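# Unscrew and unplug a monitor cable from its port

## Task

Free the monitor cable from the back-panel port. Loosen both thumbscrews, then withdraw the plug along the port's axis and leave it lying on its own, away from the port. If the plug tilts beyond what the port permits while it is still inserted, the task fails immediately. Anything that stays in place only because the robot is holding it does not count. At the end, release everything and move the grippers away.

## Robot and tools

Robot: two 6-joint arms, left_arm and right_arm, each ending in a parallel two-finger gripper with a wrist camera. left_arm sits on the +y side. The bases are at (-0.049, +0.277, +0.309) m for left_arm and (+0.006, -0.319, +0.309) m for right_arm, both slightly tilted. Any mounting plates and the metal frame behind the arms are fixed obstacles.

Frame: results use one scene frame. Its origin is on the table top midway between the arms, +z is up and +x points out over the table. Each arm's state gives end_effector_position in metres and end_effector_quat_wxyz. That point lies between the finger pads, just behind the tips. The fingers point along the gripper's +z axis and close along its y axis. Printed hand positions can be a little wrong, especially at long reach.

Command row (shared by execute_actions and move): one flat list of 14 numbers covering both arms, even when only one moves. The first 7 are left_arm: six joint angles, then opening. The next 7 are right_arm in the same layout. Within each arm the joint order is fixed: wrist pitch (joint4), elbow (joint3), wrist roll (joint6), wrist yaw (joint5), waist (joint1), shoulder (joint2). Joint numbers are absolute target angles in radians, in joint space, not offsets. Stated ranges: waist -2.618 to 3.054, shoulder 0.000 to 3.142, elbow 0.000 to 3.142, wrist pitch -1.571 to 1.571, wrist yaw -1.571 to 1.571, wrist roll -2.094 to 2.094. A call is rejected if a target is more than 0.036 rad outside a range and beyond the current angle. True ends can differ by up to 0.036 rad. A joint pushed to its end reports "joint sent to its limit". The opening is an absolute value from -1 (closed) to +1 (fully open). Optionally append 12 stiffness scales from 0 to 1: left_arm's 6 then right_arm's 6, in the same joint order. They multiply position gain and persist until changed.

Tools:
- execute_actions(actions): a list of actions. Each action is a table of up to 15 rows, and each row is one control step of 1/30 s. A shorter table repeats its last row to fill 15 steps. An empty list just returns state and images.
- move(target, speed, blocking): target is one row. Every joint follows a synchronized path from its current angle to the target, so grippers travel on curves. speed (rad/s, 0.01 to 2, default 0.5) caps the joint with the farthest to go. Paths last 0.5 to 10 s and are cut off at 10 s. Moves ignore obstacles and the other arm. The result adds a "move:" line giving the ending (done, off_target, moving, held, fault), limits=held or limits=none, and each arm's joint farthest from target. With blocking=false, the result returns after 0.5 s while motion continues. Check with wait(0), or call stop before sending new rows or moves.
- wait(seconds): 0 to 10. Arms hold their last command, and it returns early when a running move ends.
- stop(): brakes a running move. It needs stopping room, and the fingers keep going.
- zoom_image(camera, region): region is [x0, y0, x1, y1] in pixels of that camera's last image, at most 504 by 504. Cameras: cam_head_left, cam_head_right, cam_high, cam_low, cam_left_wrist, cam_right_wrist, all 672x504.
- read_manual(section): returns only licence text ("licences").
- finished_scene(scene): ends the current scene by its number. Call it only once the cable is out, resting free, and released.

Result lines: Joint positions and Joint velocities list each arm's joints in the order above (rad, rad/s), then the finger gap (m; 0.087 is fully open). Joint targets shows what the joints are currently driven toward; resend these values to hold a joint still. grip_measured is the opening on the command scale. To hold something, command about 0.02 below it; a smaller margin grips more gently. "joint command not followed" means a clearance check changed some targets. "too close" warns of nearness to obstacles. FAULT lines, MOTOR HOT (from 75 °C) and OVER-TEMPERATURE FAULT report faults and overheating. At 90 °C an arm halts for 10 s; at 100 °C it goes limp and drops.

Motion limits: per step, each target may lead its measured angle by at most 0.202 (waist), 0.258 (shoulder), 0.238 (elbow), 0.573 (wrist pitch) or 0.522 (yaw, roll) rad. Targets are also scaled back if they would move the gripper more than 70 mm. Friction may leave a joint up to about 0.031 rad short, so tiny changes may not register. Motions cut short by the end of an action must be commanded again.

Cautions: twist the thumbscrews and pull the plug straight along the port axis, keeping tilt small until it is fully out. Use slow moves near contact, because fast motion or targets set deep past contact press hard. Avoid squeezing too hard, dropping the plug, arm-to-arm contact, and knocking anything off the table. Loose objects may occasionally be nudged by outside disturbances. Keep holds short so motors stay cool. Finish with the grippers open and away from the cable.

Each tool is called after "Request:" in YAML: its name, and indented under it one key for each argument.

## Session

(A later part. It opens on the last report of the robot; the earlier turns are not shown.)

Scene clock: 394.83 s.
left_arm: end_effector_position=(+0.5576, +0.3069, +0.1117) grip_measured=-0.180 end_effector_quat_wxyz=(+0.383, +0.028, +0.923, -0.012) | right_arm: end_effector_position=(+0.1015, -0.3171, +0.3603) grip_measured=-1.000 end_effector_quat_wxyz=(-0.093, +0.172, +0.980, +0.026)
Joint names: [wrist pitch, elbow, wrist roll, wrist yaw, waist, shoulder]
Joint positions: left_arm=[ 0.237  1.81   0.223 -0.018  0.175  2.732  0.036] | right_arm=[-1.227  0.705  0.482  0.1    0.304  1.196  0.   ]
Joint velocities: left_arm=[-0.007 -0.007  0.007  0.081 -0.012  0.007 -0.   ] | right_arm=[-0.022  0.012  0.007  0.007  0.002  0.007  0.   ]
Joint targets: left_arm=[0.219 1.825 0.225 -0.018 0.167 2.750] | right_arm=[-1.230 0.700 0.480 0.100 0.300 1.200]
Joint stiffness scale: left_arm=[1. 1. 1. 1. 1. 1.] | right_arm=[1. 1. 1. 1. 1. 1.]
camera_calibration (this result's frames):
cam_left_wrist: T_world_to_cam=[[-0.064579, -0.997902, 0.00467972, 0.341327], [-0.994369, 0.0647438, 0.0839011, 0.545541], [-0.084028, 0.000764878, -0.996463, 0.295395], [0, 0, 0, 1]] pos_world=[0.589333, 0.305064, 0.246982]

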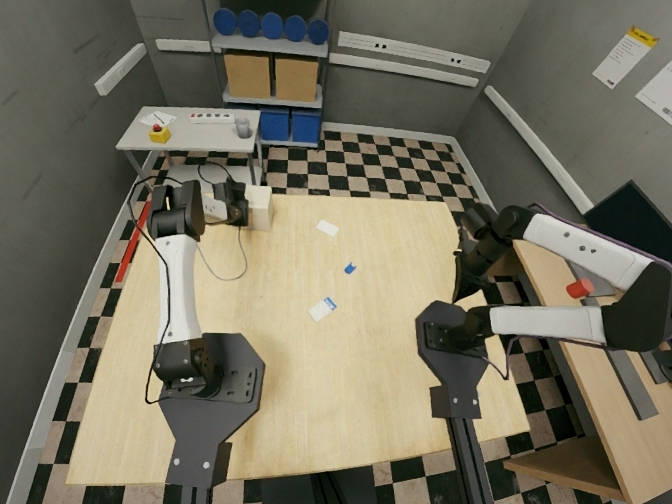

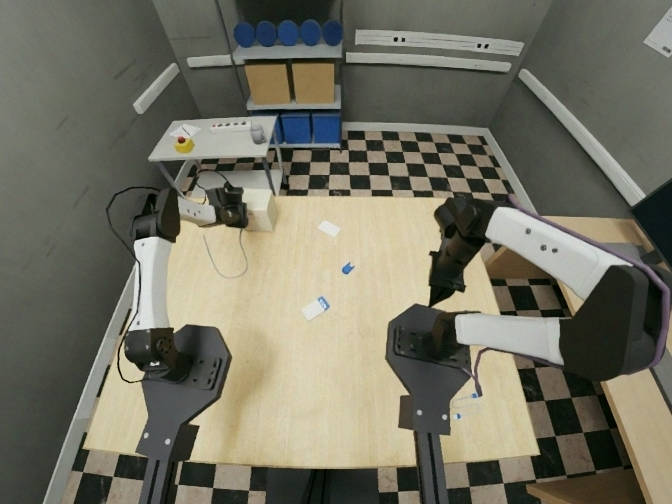

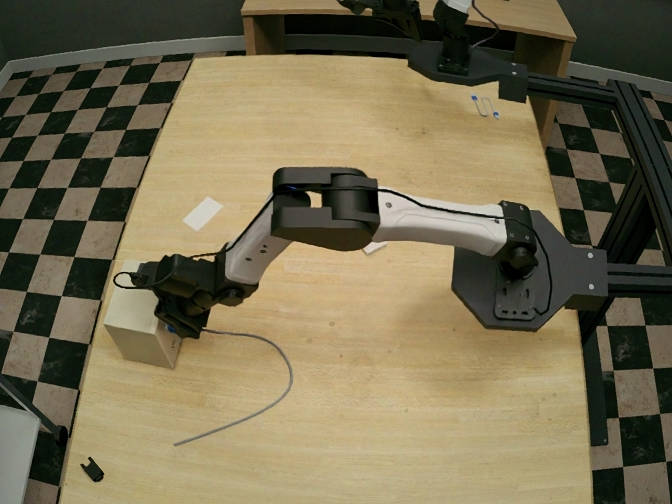

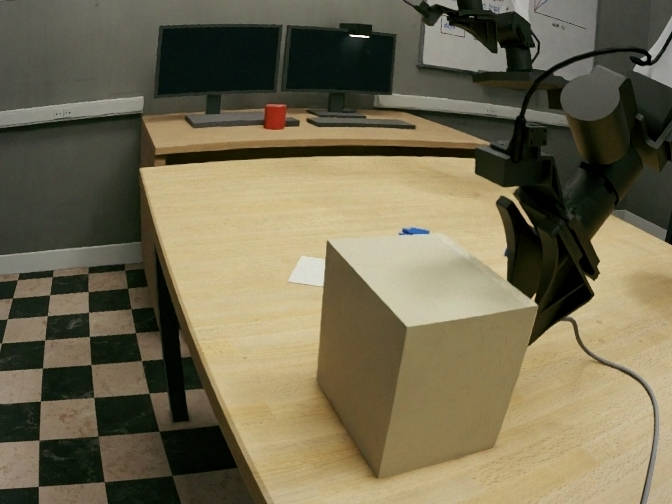

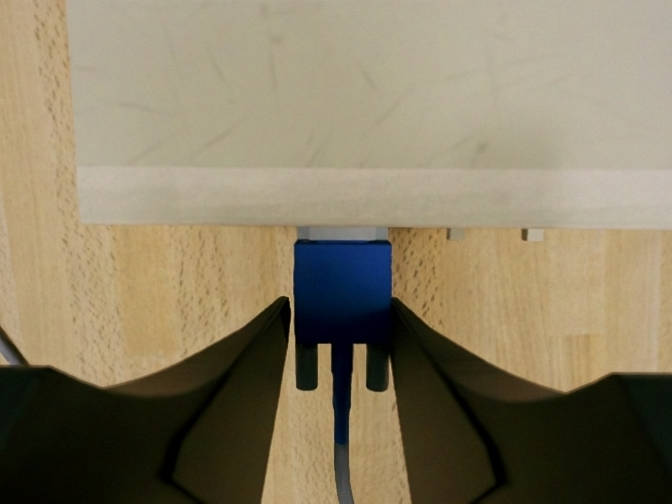

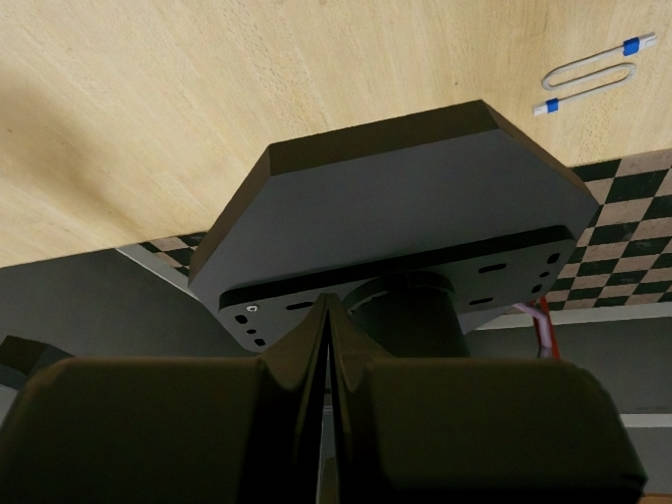

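Request:
execute_actions:
  actions:
    - [[0.225,1.82,0.225,-0.018,0.164,2.745,-0.18,-1.23,0.7,0.48,0.1,0.3,1.2,-1]]

Scene clock: 395.50 s.
left_arm: end_effector_position=(+0.5576, +0.3069, +0.1117) grip_measured=-0.180 end_effector_quat_wxyz=(+0.383, +0.028, +0.923, -0.012) | right_arm: end_effector_position=(+0.1015, -0.3171, +0.3603) grip_measured=-1.000 end_effector_quat_wxyz=(-0.093, +0.172, +0.980, +0.026)
Joint names: [wrist pitch, elbow, wrist roll, wrist yaw, waist, shoulder]
Joint positions: left_arm=[ 0.237  1.81   0.223 -0.018  0.175  2.732  0.036] | right_arm=[-1.227  0.705  0.482  0.1    0.304  1.196  0.   ]
Joint velocities: left_arm=[ 0.037 -0.012  0.007  0.007 -0.022  0.007  0.001] | right_arm=[ 0.051  0.012 -0.081  0.022 -0.037 -0.017  0.   ]
Joint targets: left_arm=[0.225 1.820 0.225 -0.018 0.164 2.745] | right_arm=[-1.230 0.700 0.480 0.100 0.300 1.200]
Joint stiffness scale: left_arm=[1. 1. 1. 1. 1. 1.] | right_arm=[1. 1. 1. 1. 1. 1.]
camera_calibration (this result's frames):
cam_left_wrist: T_world_to_cam=[[-0.064579, -0.997902, 0.00467972, 0.341327], [-0.994369, 0.0647438, 0.0839011, 0.545541], [-0.084028, 0.000764878, -0.996463, 0.295395], [0, 0, 0, 1]] pos_world=[0.589333, 0.305064, 0.246982]

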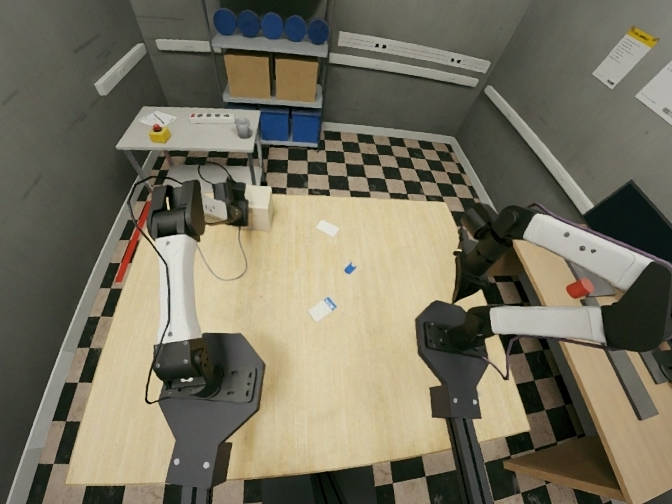

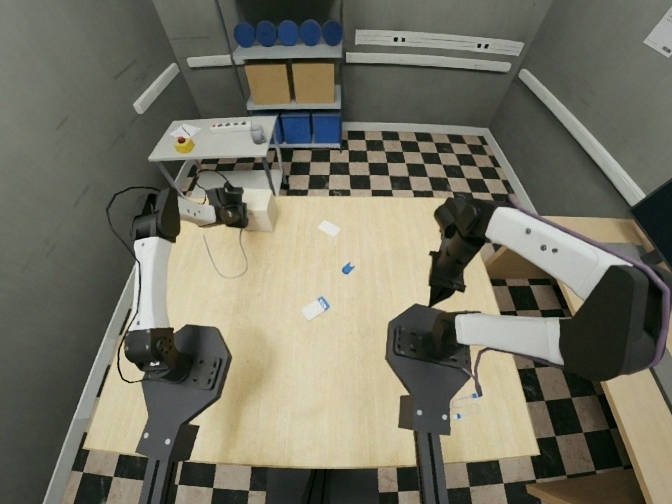

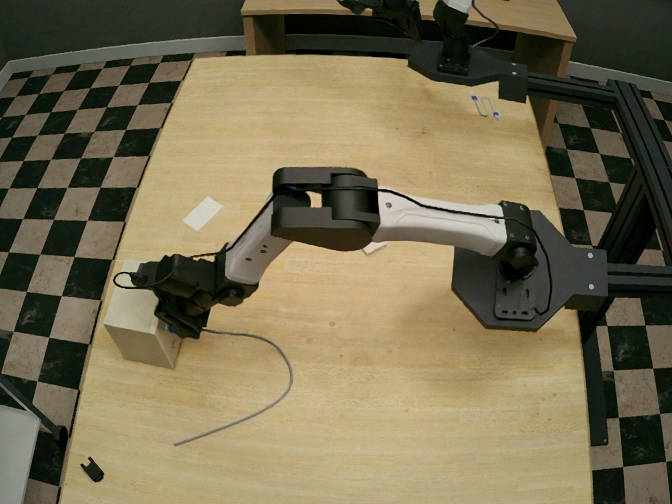

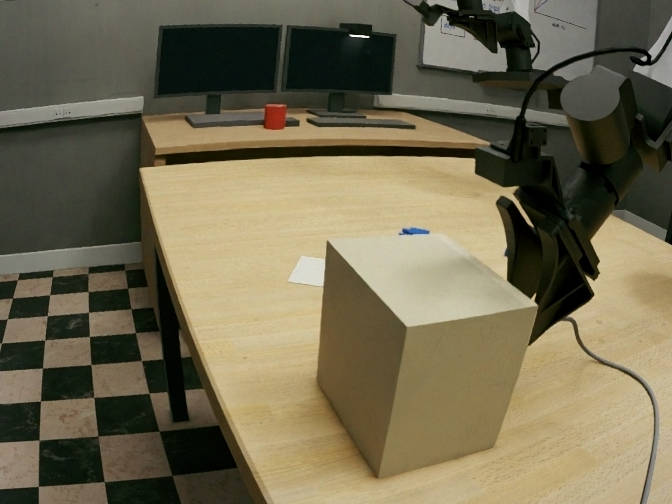

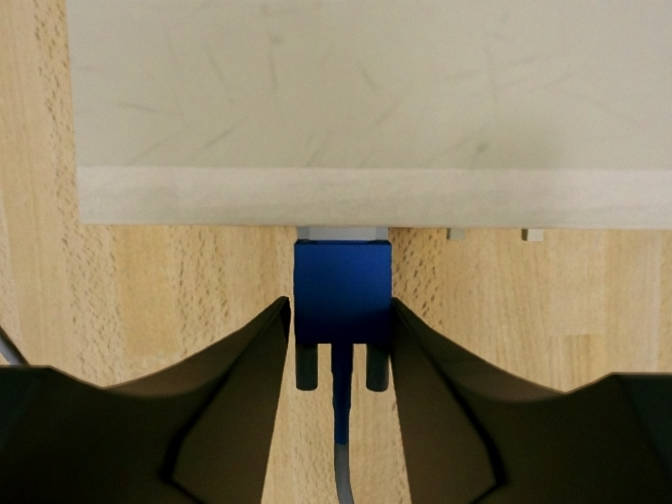

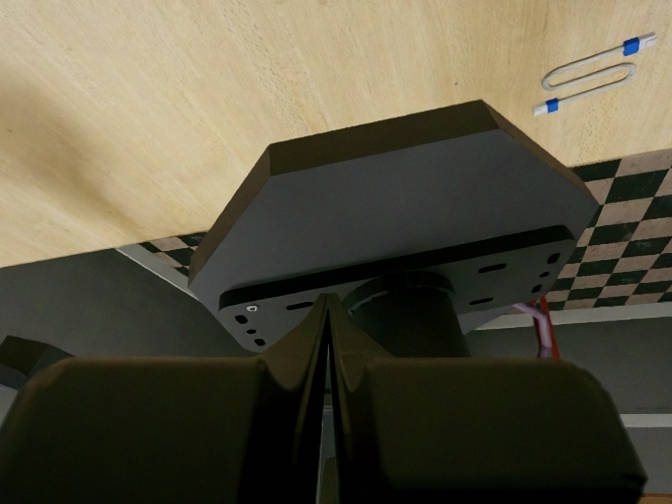

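Request:
execute_actions:
  actions:
    - [[0.225,1.82,0.225,0.003,0.172,2.745,-0.18,-1.23,0.7,0.48,0.1,0.3,1.2,-1]]

Request:
zoom_image:
  camera: "cam_left_wrist"
  region: [230, 190, 450, 410]

Scene clock: 396.23 s.
left_arm: end_effector_position=(+0.5578, +0.3050, +0.1120) grip_measured=-0.180 end_effector_quat_wxyz=(+0.384, +0.030, +0.923, -0.017) | right_arm: end_effector_position=(+0.1015, -0.3171, +0.3603) grip_measured=-1.000 end_effector_quat_wxyz=(-0.093, +0.172, +0.980, +0.026)
Joint names: [wrist pitch, elbow, wrist roll, wrist yaw, waist, shoulder]
Joint positions: left_arm=[ 0.237  1.81   0.223 -0.008  0.175  2.732  0.036] | right_arm=[-1.227  0.705  0.482  0.1    0.304  1.196  0.   ]
Joint velocities: left_arm=[ 0.037  0.002  0.007 -0.037  0.007  0.002 -0.   ] | right_arm=[-0.022 -0.007 -0.022 -0.007 -0.002 -0.002  0.   ]
Joint targets: left_arm=[0.225 1.820 0.225 0.003 0.172 2.745] | right_arm=[-1.230 0.700 0.480 0.100 0.300 1.200]
Joint stiffness scale: left_arm=[1. 1. 1. 1. 1. 1.] | right_arm=[1. 1. 1. 1. 1. 1.]
camera_calibration (this result's frames):
cam_left_wrist: T_world_to_cam=[[-0.071945, -0.997336, 0.0120208, 0.342613], [-0.994022, 0.0726878, 0.0814719, 0.543539], [-0.0821287, -0.00608743, -0.996603, 0.296697], [0, 0, 0, 1]] pos_world=[0.589306, 0.303998, 0.247288]

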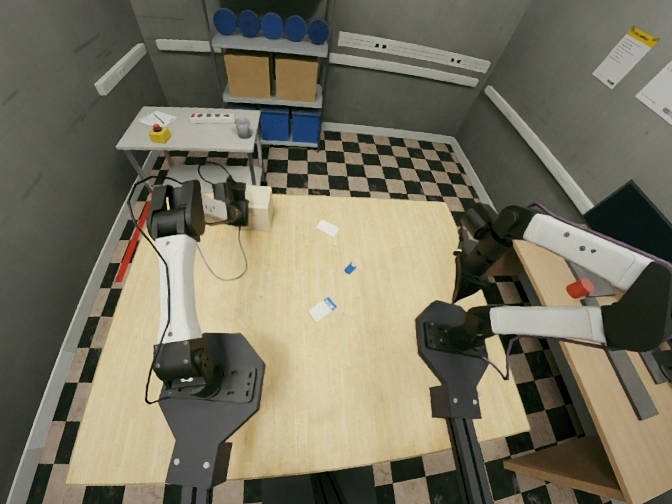

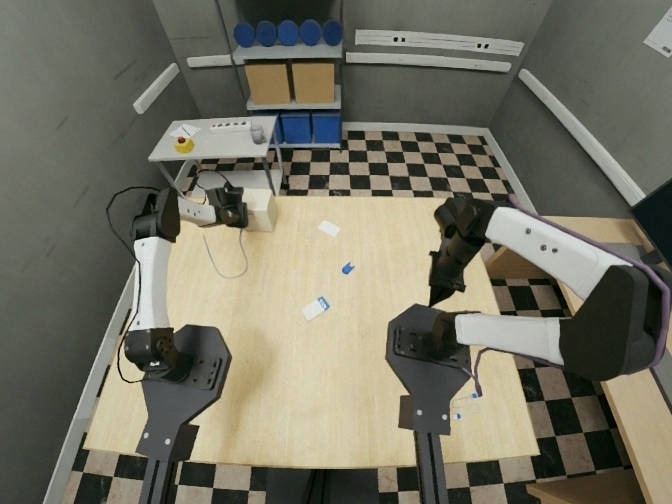

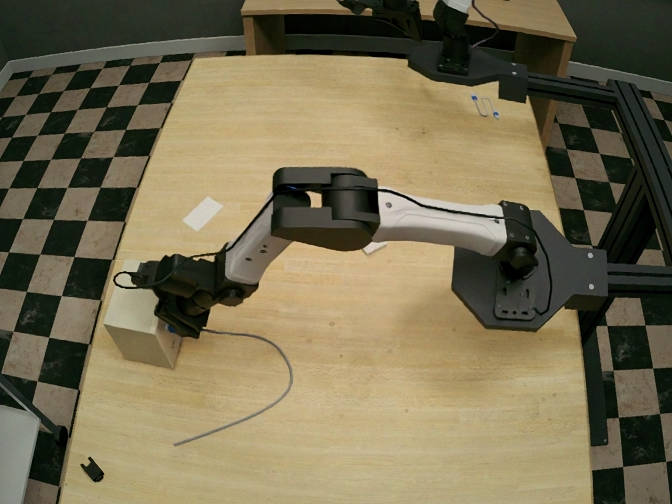

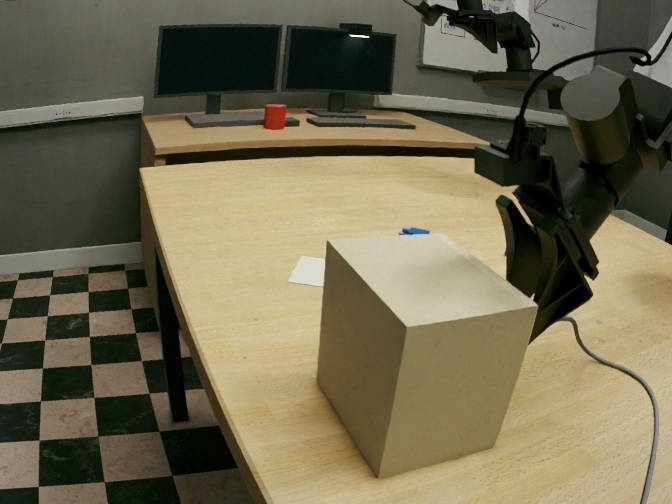

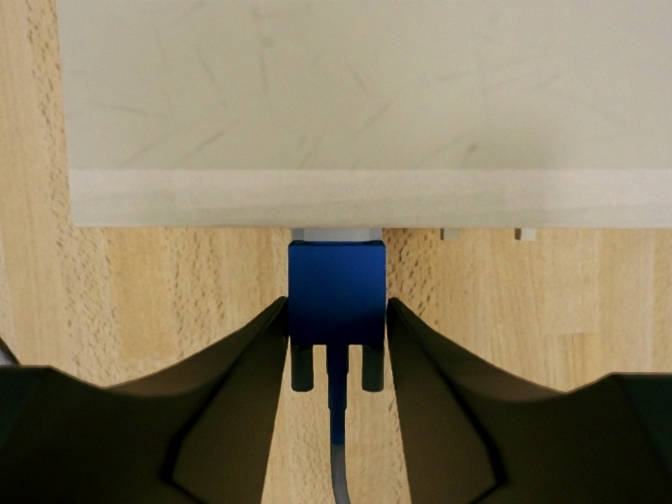

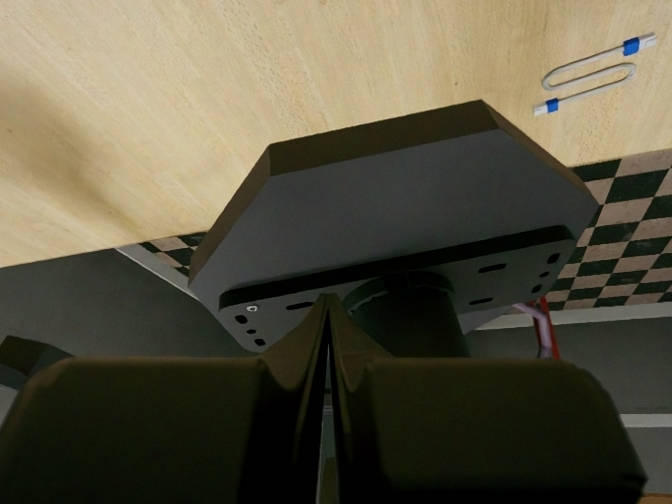

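Region (230, 190, 450, 410) of cam_left_wrist's 672x504 image, scaled by 2.291, with more detail than that image has.

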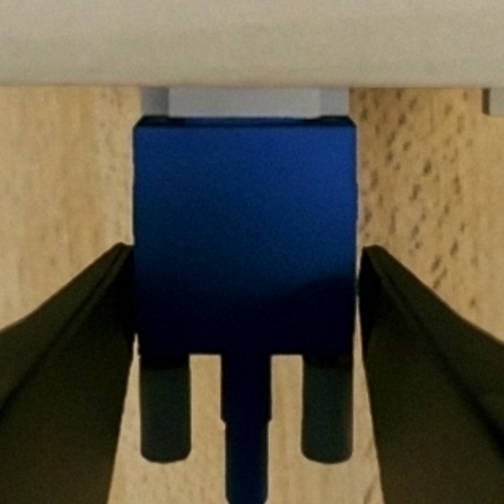

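Request:
execute_actions:
  actions:
    - [[0.232,1.81,0.223,-0.012,0.178,2.737,-0.22,-1.23,0.7,0.48,0.1,0.3,1.2,-1],[0.232,1.81,0.223,-0.012,0.178,2.737,-0.25,-1.23,0.7,0.48,0.1,0.3,1.2,-1],[0.232,1.81,0.223,-0.012,0.178,2.737,-0.27,-1.23,0.7,0.48,0.1,0.3,1.2,-1],[0.232,1.81,0.223,-0.012,0.178,2.737,-0.29,-1.23,0.7,0.48,0.1,0.3,1.2,-1],[0.232,1.81,0.223,-0.012,0.178,2.737,-0.31,-1.23,0.7,0.48,0.1,0.3,1.2,-1],[0.232,1.81,0.223,-0.012,0.178,2.737,-0.35,-1.23,0.7,0.48,0.1,0.3,1.2,-1],[0.232,1.81,0.223,-0.012,0.178,2.737,-0.35,-1.23,0.7,0.48,0.1,0.3,1.2,-1],[0.232,1.81,0.223,-0.012,0.178,2.737,-0.35,-1.23,0.7,0.48,0.1,0.3,1.2,-1],[0.228,1.8,0.223,-0.016,0.178,2.733,-0.35,-1.23,0.7,0.48,0.1,0.3,1.2,-1],[0.224,1.79,0.223,-0.018,0.178,2.729,-0.35,-1.23,0.7,0.48,0.1,0.3,1.2,-1],[0.22,1.785,0.223,-0.02,0.178,2.727,-0.35,-1.23,0.7,0.48,0.1,0.3,1.2,-1],[0.22,1.78,0.223,-0.02,0.178,2.725,-0.35,-1.23,0.7,0.48,0.1,0.3,1.2,-1]]

Request:
wait:
  seconds: 0.3

Scene clock: 397.47 s.
left_arm: end_effector_position=(+0.5575, +0.3051, +0.1116) grip_measured=-0.288 end_effector_quat_wxyz=(+0.384, +0.029, +0.923, -0.017) | right_arm: end_effector_position=(+0.1015, -0.3171, +0.3603) grip_measured=-1.000 end_effector_quat_wxyz=(-0.093, +0.172, +0.980, +0.026)
Joint names: [wrist pitch, elbow, wrist roll, wrist yaw, waist, shoulder]
Joint positions: left_arm=[ 0.242  1.807  0.223 -0.009  0.175  2.732  0.031] | right_arm=[-1.227  0.705  0.482  0.1    0.304  1.196  0.   ]
Joint velocities: left_arm=[ 0.037 -0.027  0.037  0.066 -0.007  0.002 -0.001] | right_arm=[-0.022  0.007 -0.037 -0.037 -0.002  0.007  0.   ]
Joint targets: left_arm=[0.220 1.780 0.223 -0.020 0.178 2.725] | right_arm=[-1.230 0.700 0.480 0.100 0.300 1.200]
Joint stiffness scale: left_arm=[1. 1. 1. 1. 1. 1.] | right_arm=[1. 1. 1. 1. 1. 1.]
camera_calibration (this result's frames):
cam_left_wrist: T_world_to_cam=[[-0.0709723, -0.997417, 0.0110596, 0.342291], [-0.994167, 0.071635, 0.0806251, 0.54373], [-0.0812091, -0.00527292, -0.996683, 0.295527], [0, 0, 0, 1]] pos_world=[0.588852, 0.304015, 0.246923]

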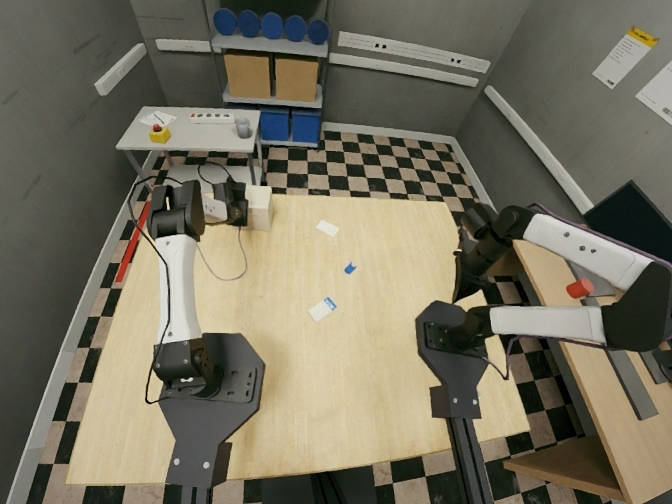

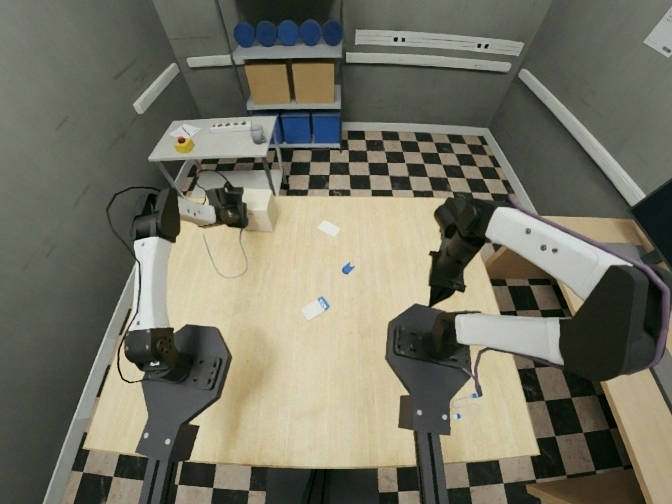

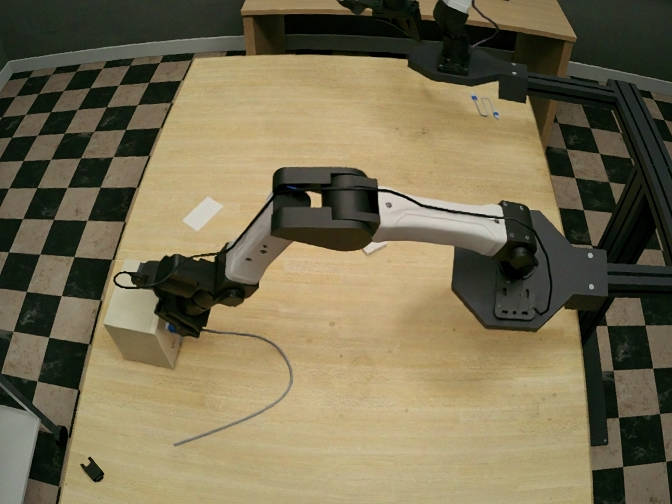

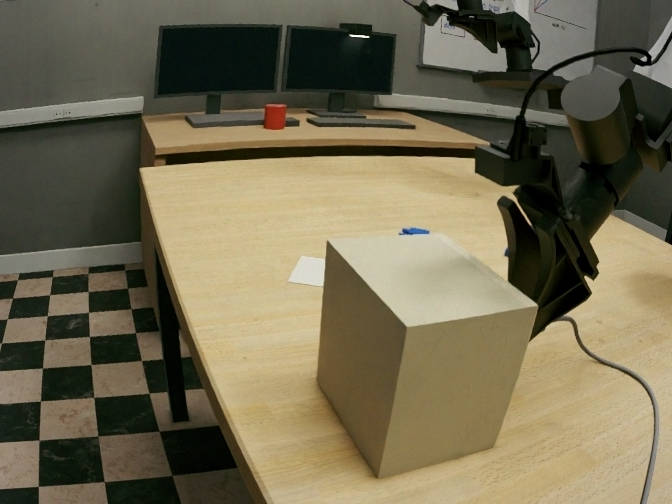

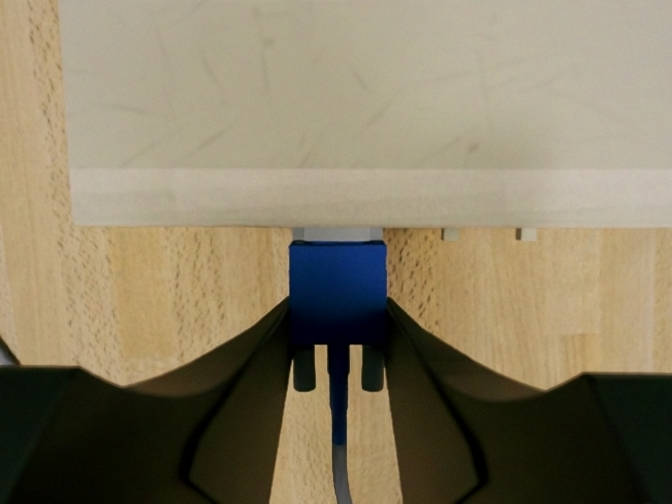

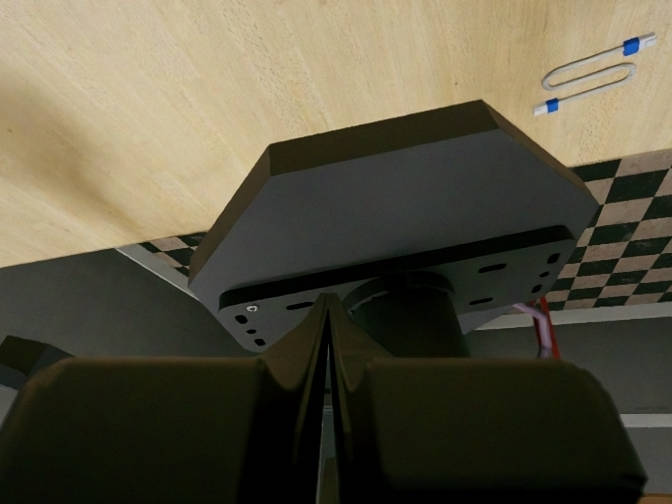

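Scene clock: 397.77 s.
left_arm: end_effector_position=(+0.5574, +0.3051, +0.1115) grip_measured=-0.288 end_effector_quat_wxyz=(+0.384, +0.029, +0.923, -0.017) | right_arm: end_effector_position=(+0.1015, -0.3171, +0.3603) grip_measured=-1.000 end_effector_quat_wxyz=(-0.093, +0.172, +0.980, +0.026)
Joint names: [wrist pitch, elbow, wrist roll, wrist yaw, waist, shoulder]
Joint positions: left_arm=[ 0.243  1.806  0.223 -0.009  0.175  2.732  0.031] | right_arm=[-1.227  0.705  0.482  0.1    0.304  1.196  0.   ]
Joint velocities: left_arm=[-0.051  0.012  0.125 -0.007  0.012 -0.017  0.   ] | right_arm=[ 0.007  0.007 -0.051  0.051 -0.002 -0.012  0.   ]
Joint targets: left_arm=[0.220 1.780 0.223 -0.020 0.178 2.725] | right_arm=[-1.230 0.700 0.480 0.100 0.300 1.200]
Joint stiffness scale: left_arm=[1. 1. 1. 1. 1. 1.] | right_arm=[1. 1. 1. 1. 1. 1.]
wait: 0.30 s; at rest by 0.17 s
camera_calibration (this result's frames):
cam_left_wrist: T_world_to_cam=[[-0.0709112, -0.997422, 0.0110011, 0.342243], [-0.994202, 0.0715675, 0.0802551, 0.543762], [-0.0808355, -0.00524633, -0.996714, 0.295231], [0, 0, 0, 1]] pos_world=[0.588743, 0.303994, 0.246856]

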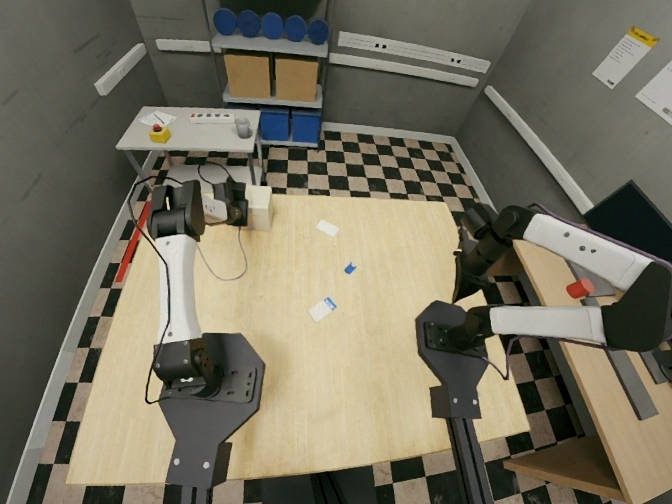

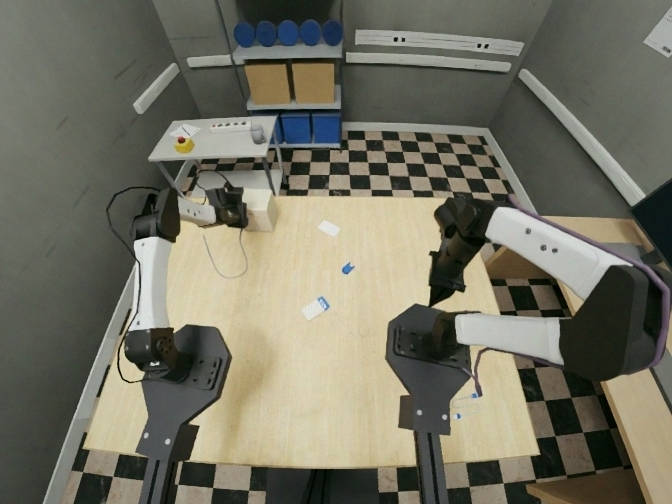

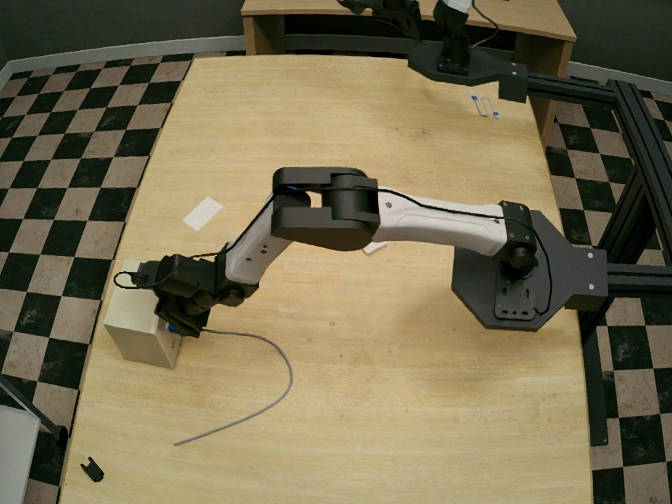

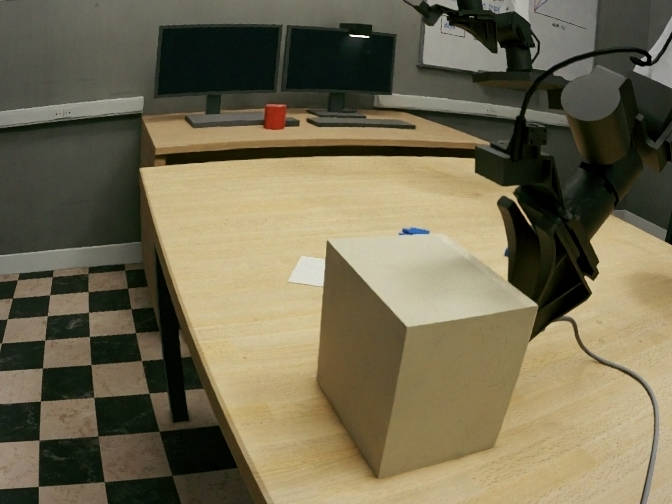

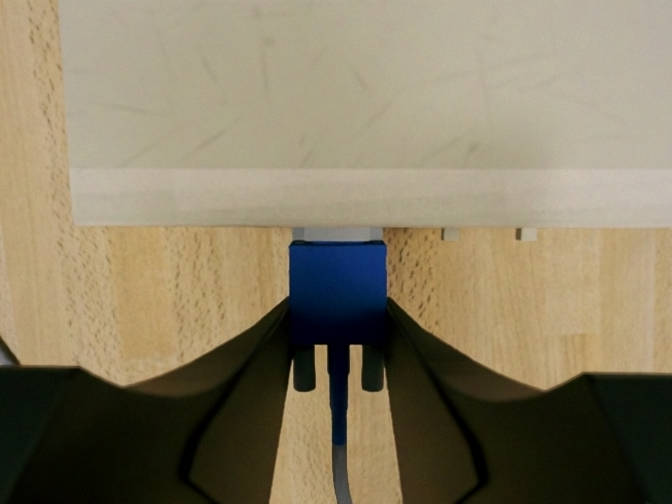

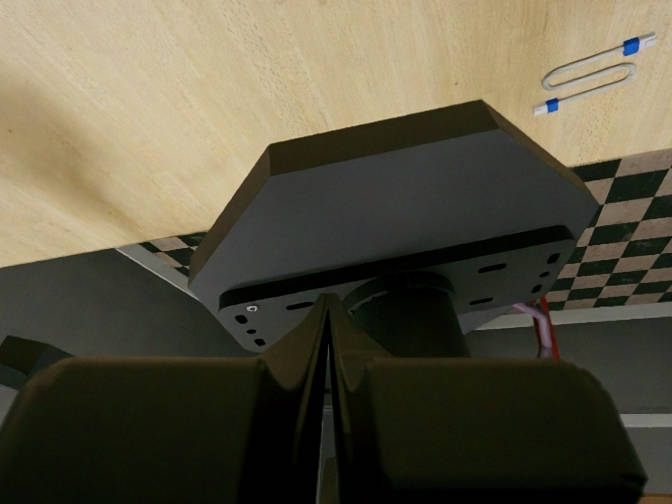

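Request:
execute_actions:
  actions:
    - [[0.21,1.778,0.223,-0.02,0.18,2.725,-0.35,-1.23,0.7,0.48,0.1,0.3,1.2,-1],[0.2,1.776,0.223,-0.02,0.18,2.726,-0.35,-1.23,0.7,0.48,0.1,0.3,1.2,-1],[0.19,1.774,0.223,-0.02,0.18,2.726,-0.35,-1.23,0.7,0.48,0.1,0.3,1.2,-1],[0.18,1.772,0.223,-0.02,0.18,2.727,-0.35,-1.23,0.7,0.48,0.1,0.3,1.2,-1],[0.17,1.77,0.223,-0.02,0.18,2.728,-0.35,-1.23,0.7,0.48,0.1,0.3,1.2,-1]]

Scene clock: 400.30 s.
left_arm: end_effector_position=(+0.5570, +0.3050, +0.1112) grip_measured=-0.288 end_effector_quat_wxyz=(+0.384, +0.029, +0.923, -0.017) | right_arm: end_effector_position=(+0.1015, -0.3171, +0.3603) grip_measured=-1.000 end_effector_quat_wxyz=(-0.093, +0.172, +0.980, +0.026)
Joint names: [wrist pitch, elbow, wrist roll, wrist yaw, waist, shoulder]
Joint positions: left_arm=[ 0.241  1.806  0.223 -0.009  0.175  2.732  0.031] | right_arm=[-1.227  0.705  0.482  0.1    0.304  1.196  0.   ]
Joint velocities: left_arm=[-0.051  0.022  0.066 -0.022 -0.017 -0.012 -0.   ] | right_arm=[-0.051  0.002  0.022 -0.066 -0.002  0.007  0.   ]
Joint targets: left_arm=[0.170 1.770 0.223 -0.020 0.180 2.728] | right_arm=[-1.230 0.700 0.480 0.100 0.300 1.200]
Joint stiffness scale: left_arm=[1. 1. 1. 1. 1. 1.] | right_arm=[1. 1. 1. 1. 1. 1.]
camera_calibration (this result's frames):
cam_left_wrist: T_world_to_cam=[[-0.0712163, -0.997397, 0.0112937, 0.342268], [-0.994026, 0.0719053, 0.082105, 0.542997], [-0.0827033, -0.00537903, -0.99656, 0.29599], [0, 0, 0, 1]] pos_world=[0.588608, 0.303925, 0.246524]

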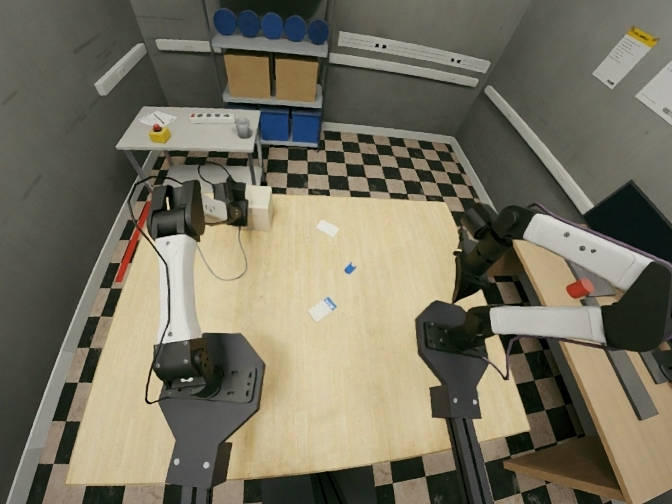

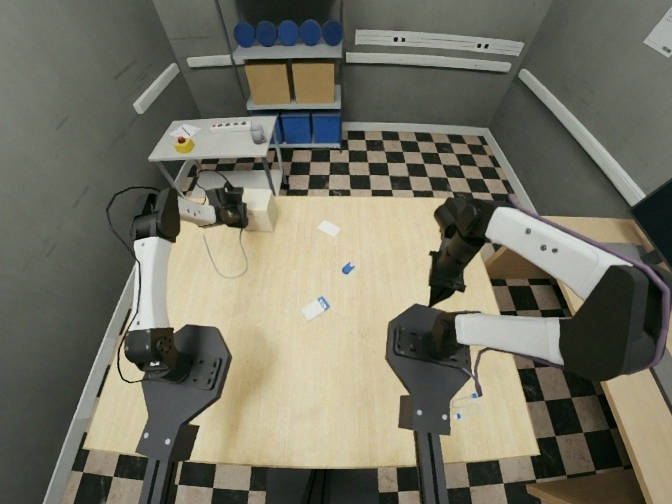

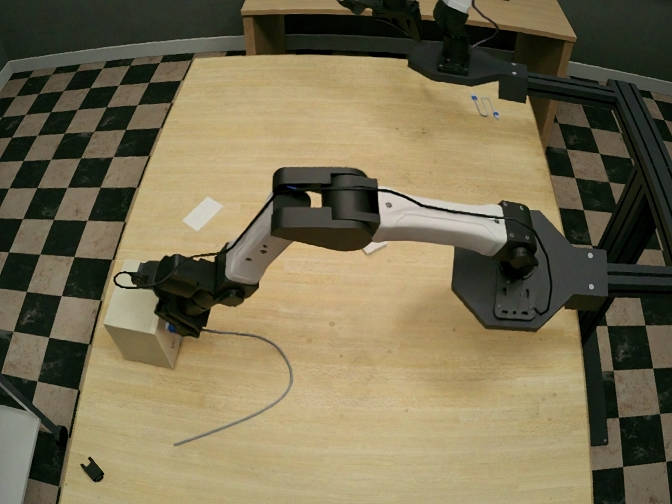

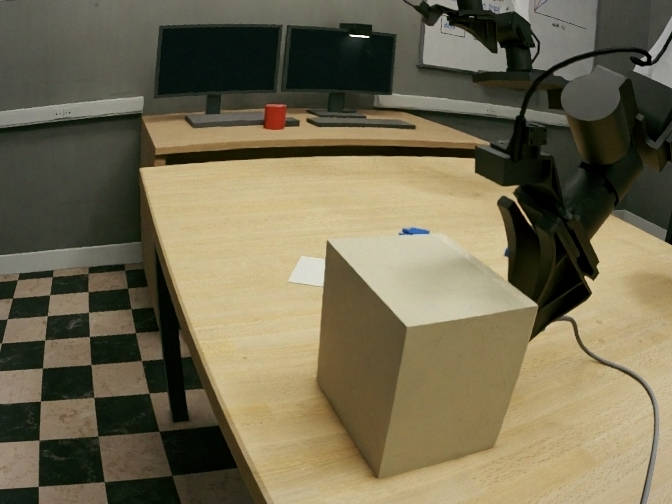

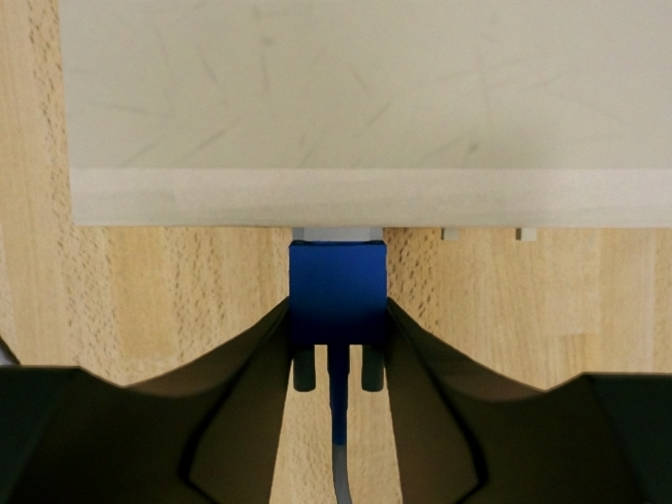

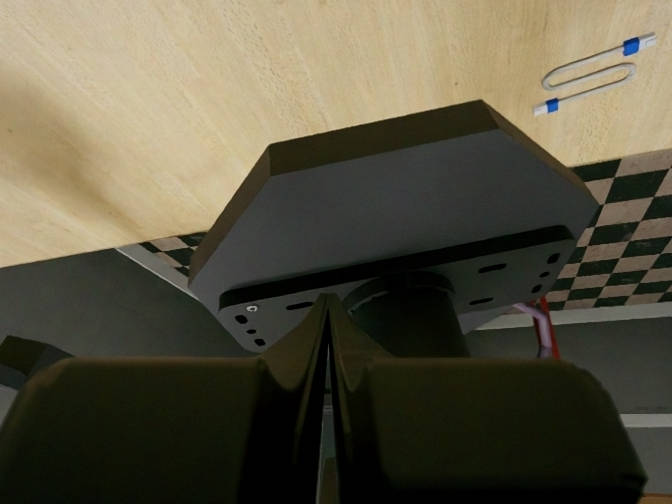

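Request:
execute_actions:
  actions:
    - [[0.168,1.768,0.223,-0.02,0.18,2.726,-0.35,-1.23,0.7,0.48,0.1,0.3,1.2,-1],[0.166,1.766,0.223,-0.02,0.18,2.724,-0.35,-1.23,0.7,0.48,0.1,0.3,1.2,-1],[0.164,1.764,0.223,-0.02,0.18,2.722,-0.35,-1.23,0.7,0.48,0.1,0.3,1.2,-1],[0.16,1.762,0.223,-0.02,0.18,2.721,-0.35,-1.23,0.7,0.48,0.1,0.3,1.2,-1]]

Scene clock: 401.23 s.
left_arm: end_effector_position=(+0.5552, +0.3050, +0.1113) grip_measured=-0.288 end_effector_quat_wxyz=(+0.382, +0.029, +0.924, -0.017) | right_arm: end_effector_position=(+0.1015, -0.3171, +0.3603) grip_measured=-1.000 end_effector_quat_wxyz=(-0.093, +0.172, +0.980, +0.026)
Joint names: [wrist pitch, elbow, wrist roll, wrist yaw, waist, shoulder]
Joint positions: left_arm=[ 0.241  1.797  0.223 -0.009  0.175  2.727  0.031] | right_arm=[-1.227  0.705  0.482  0.1    0.304  1.196  0.   ]
Joint velocities: left_arm=[ 0.066  0.007  0.037  0.007  0.002  0.007 -0.001] | right_arm=[ 0.037 -0.012  0.022  0.022  0.002  0.002  0.   ]
Joint targets: left_arm=[0.160 1.762 0.223 -0.020 0.180 2.721] | right_arm=[-1.230 0.700 0.480 0.100 0.300 1.200]
Joint stiffness scale: left_arm=[1. 1. 1. 1. 1. 1.] | right_arm=[1. 1. 1. 1. 1. 1.]
camera_calibration (this result's frames):
cam_left_wrist: T_world_to_cam=[[-0.0715017, -0.997374, 0.0115589, 0.342189], [-0.993715, 0.0722305, 0.0855214, 0.540564], [-0.0861317, -0.00537132, -0.996269, 0.297781], [0, 0, 0, 1]] pos_world=[0.587282, 0.303844, 0.246485]

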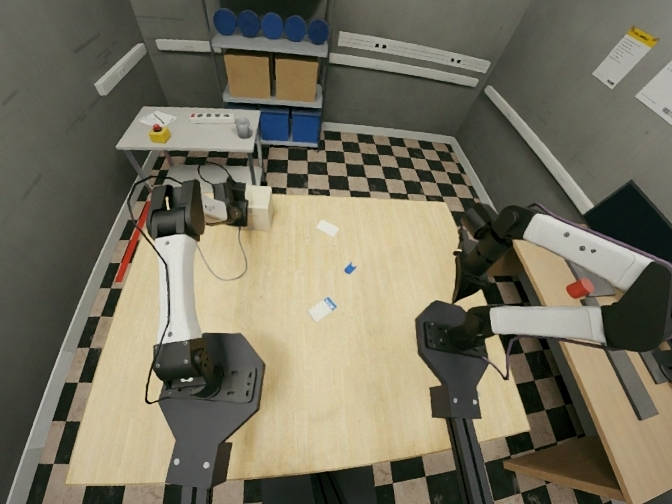

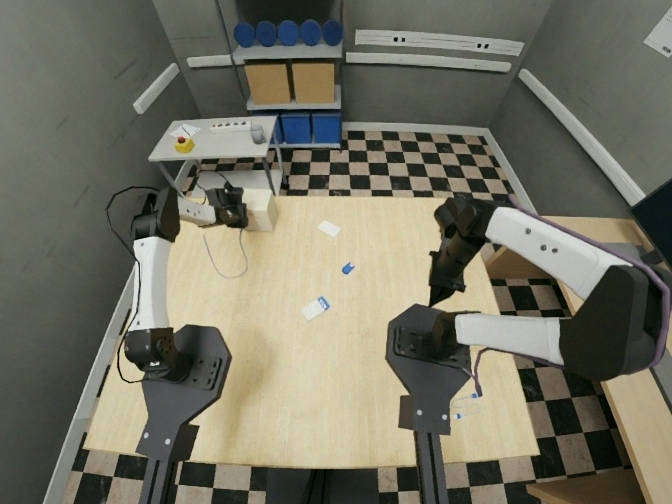

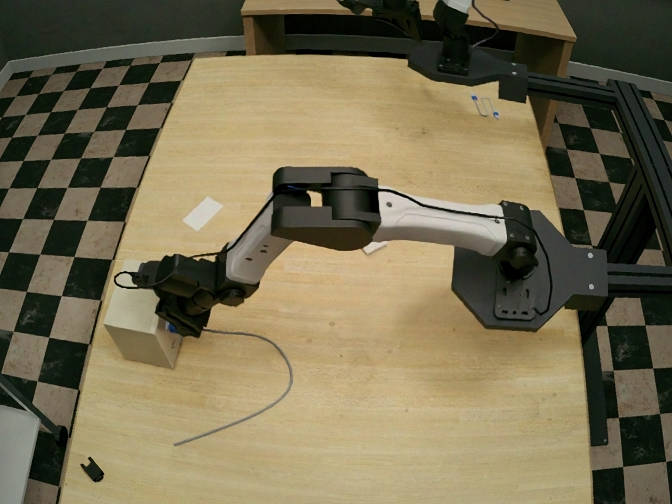

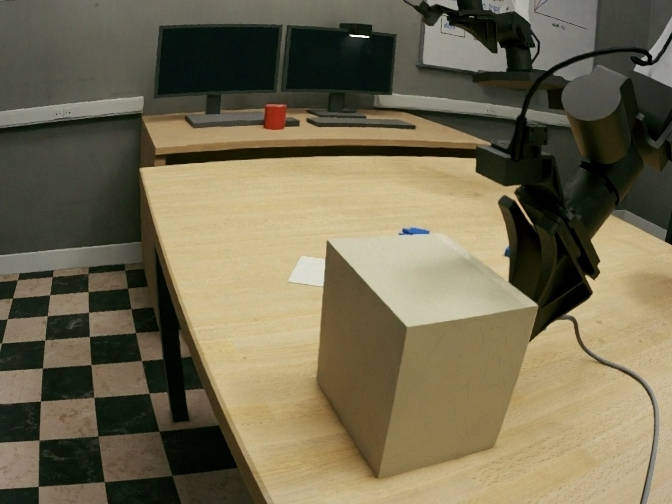

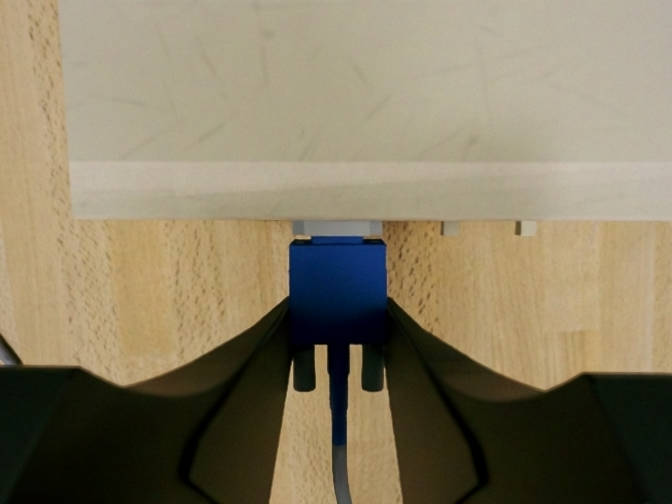

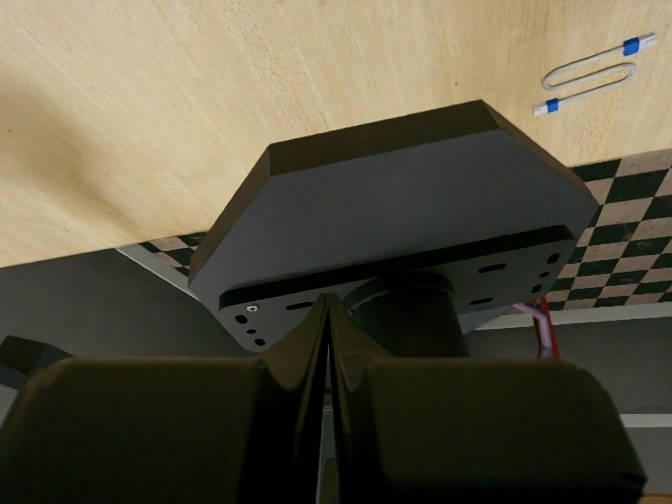

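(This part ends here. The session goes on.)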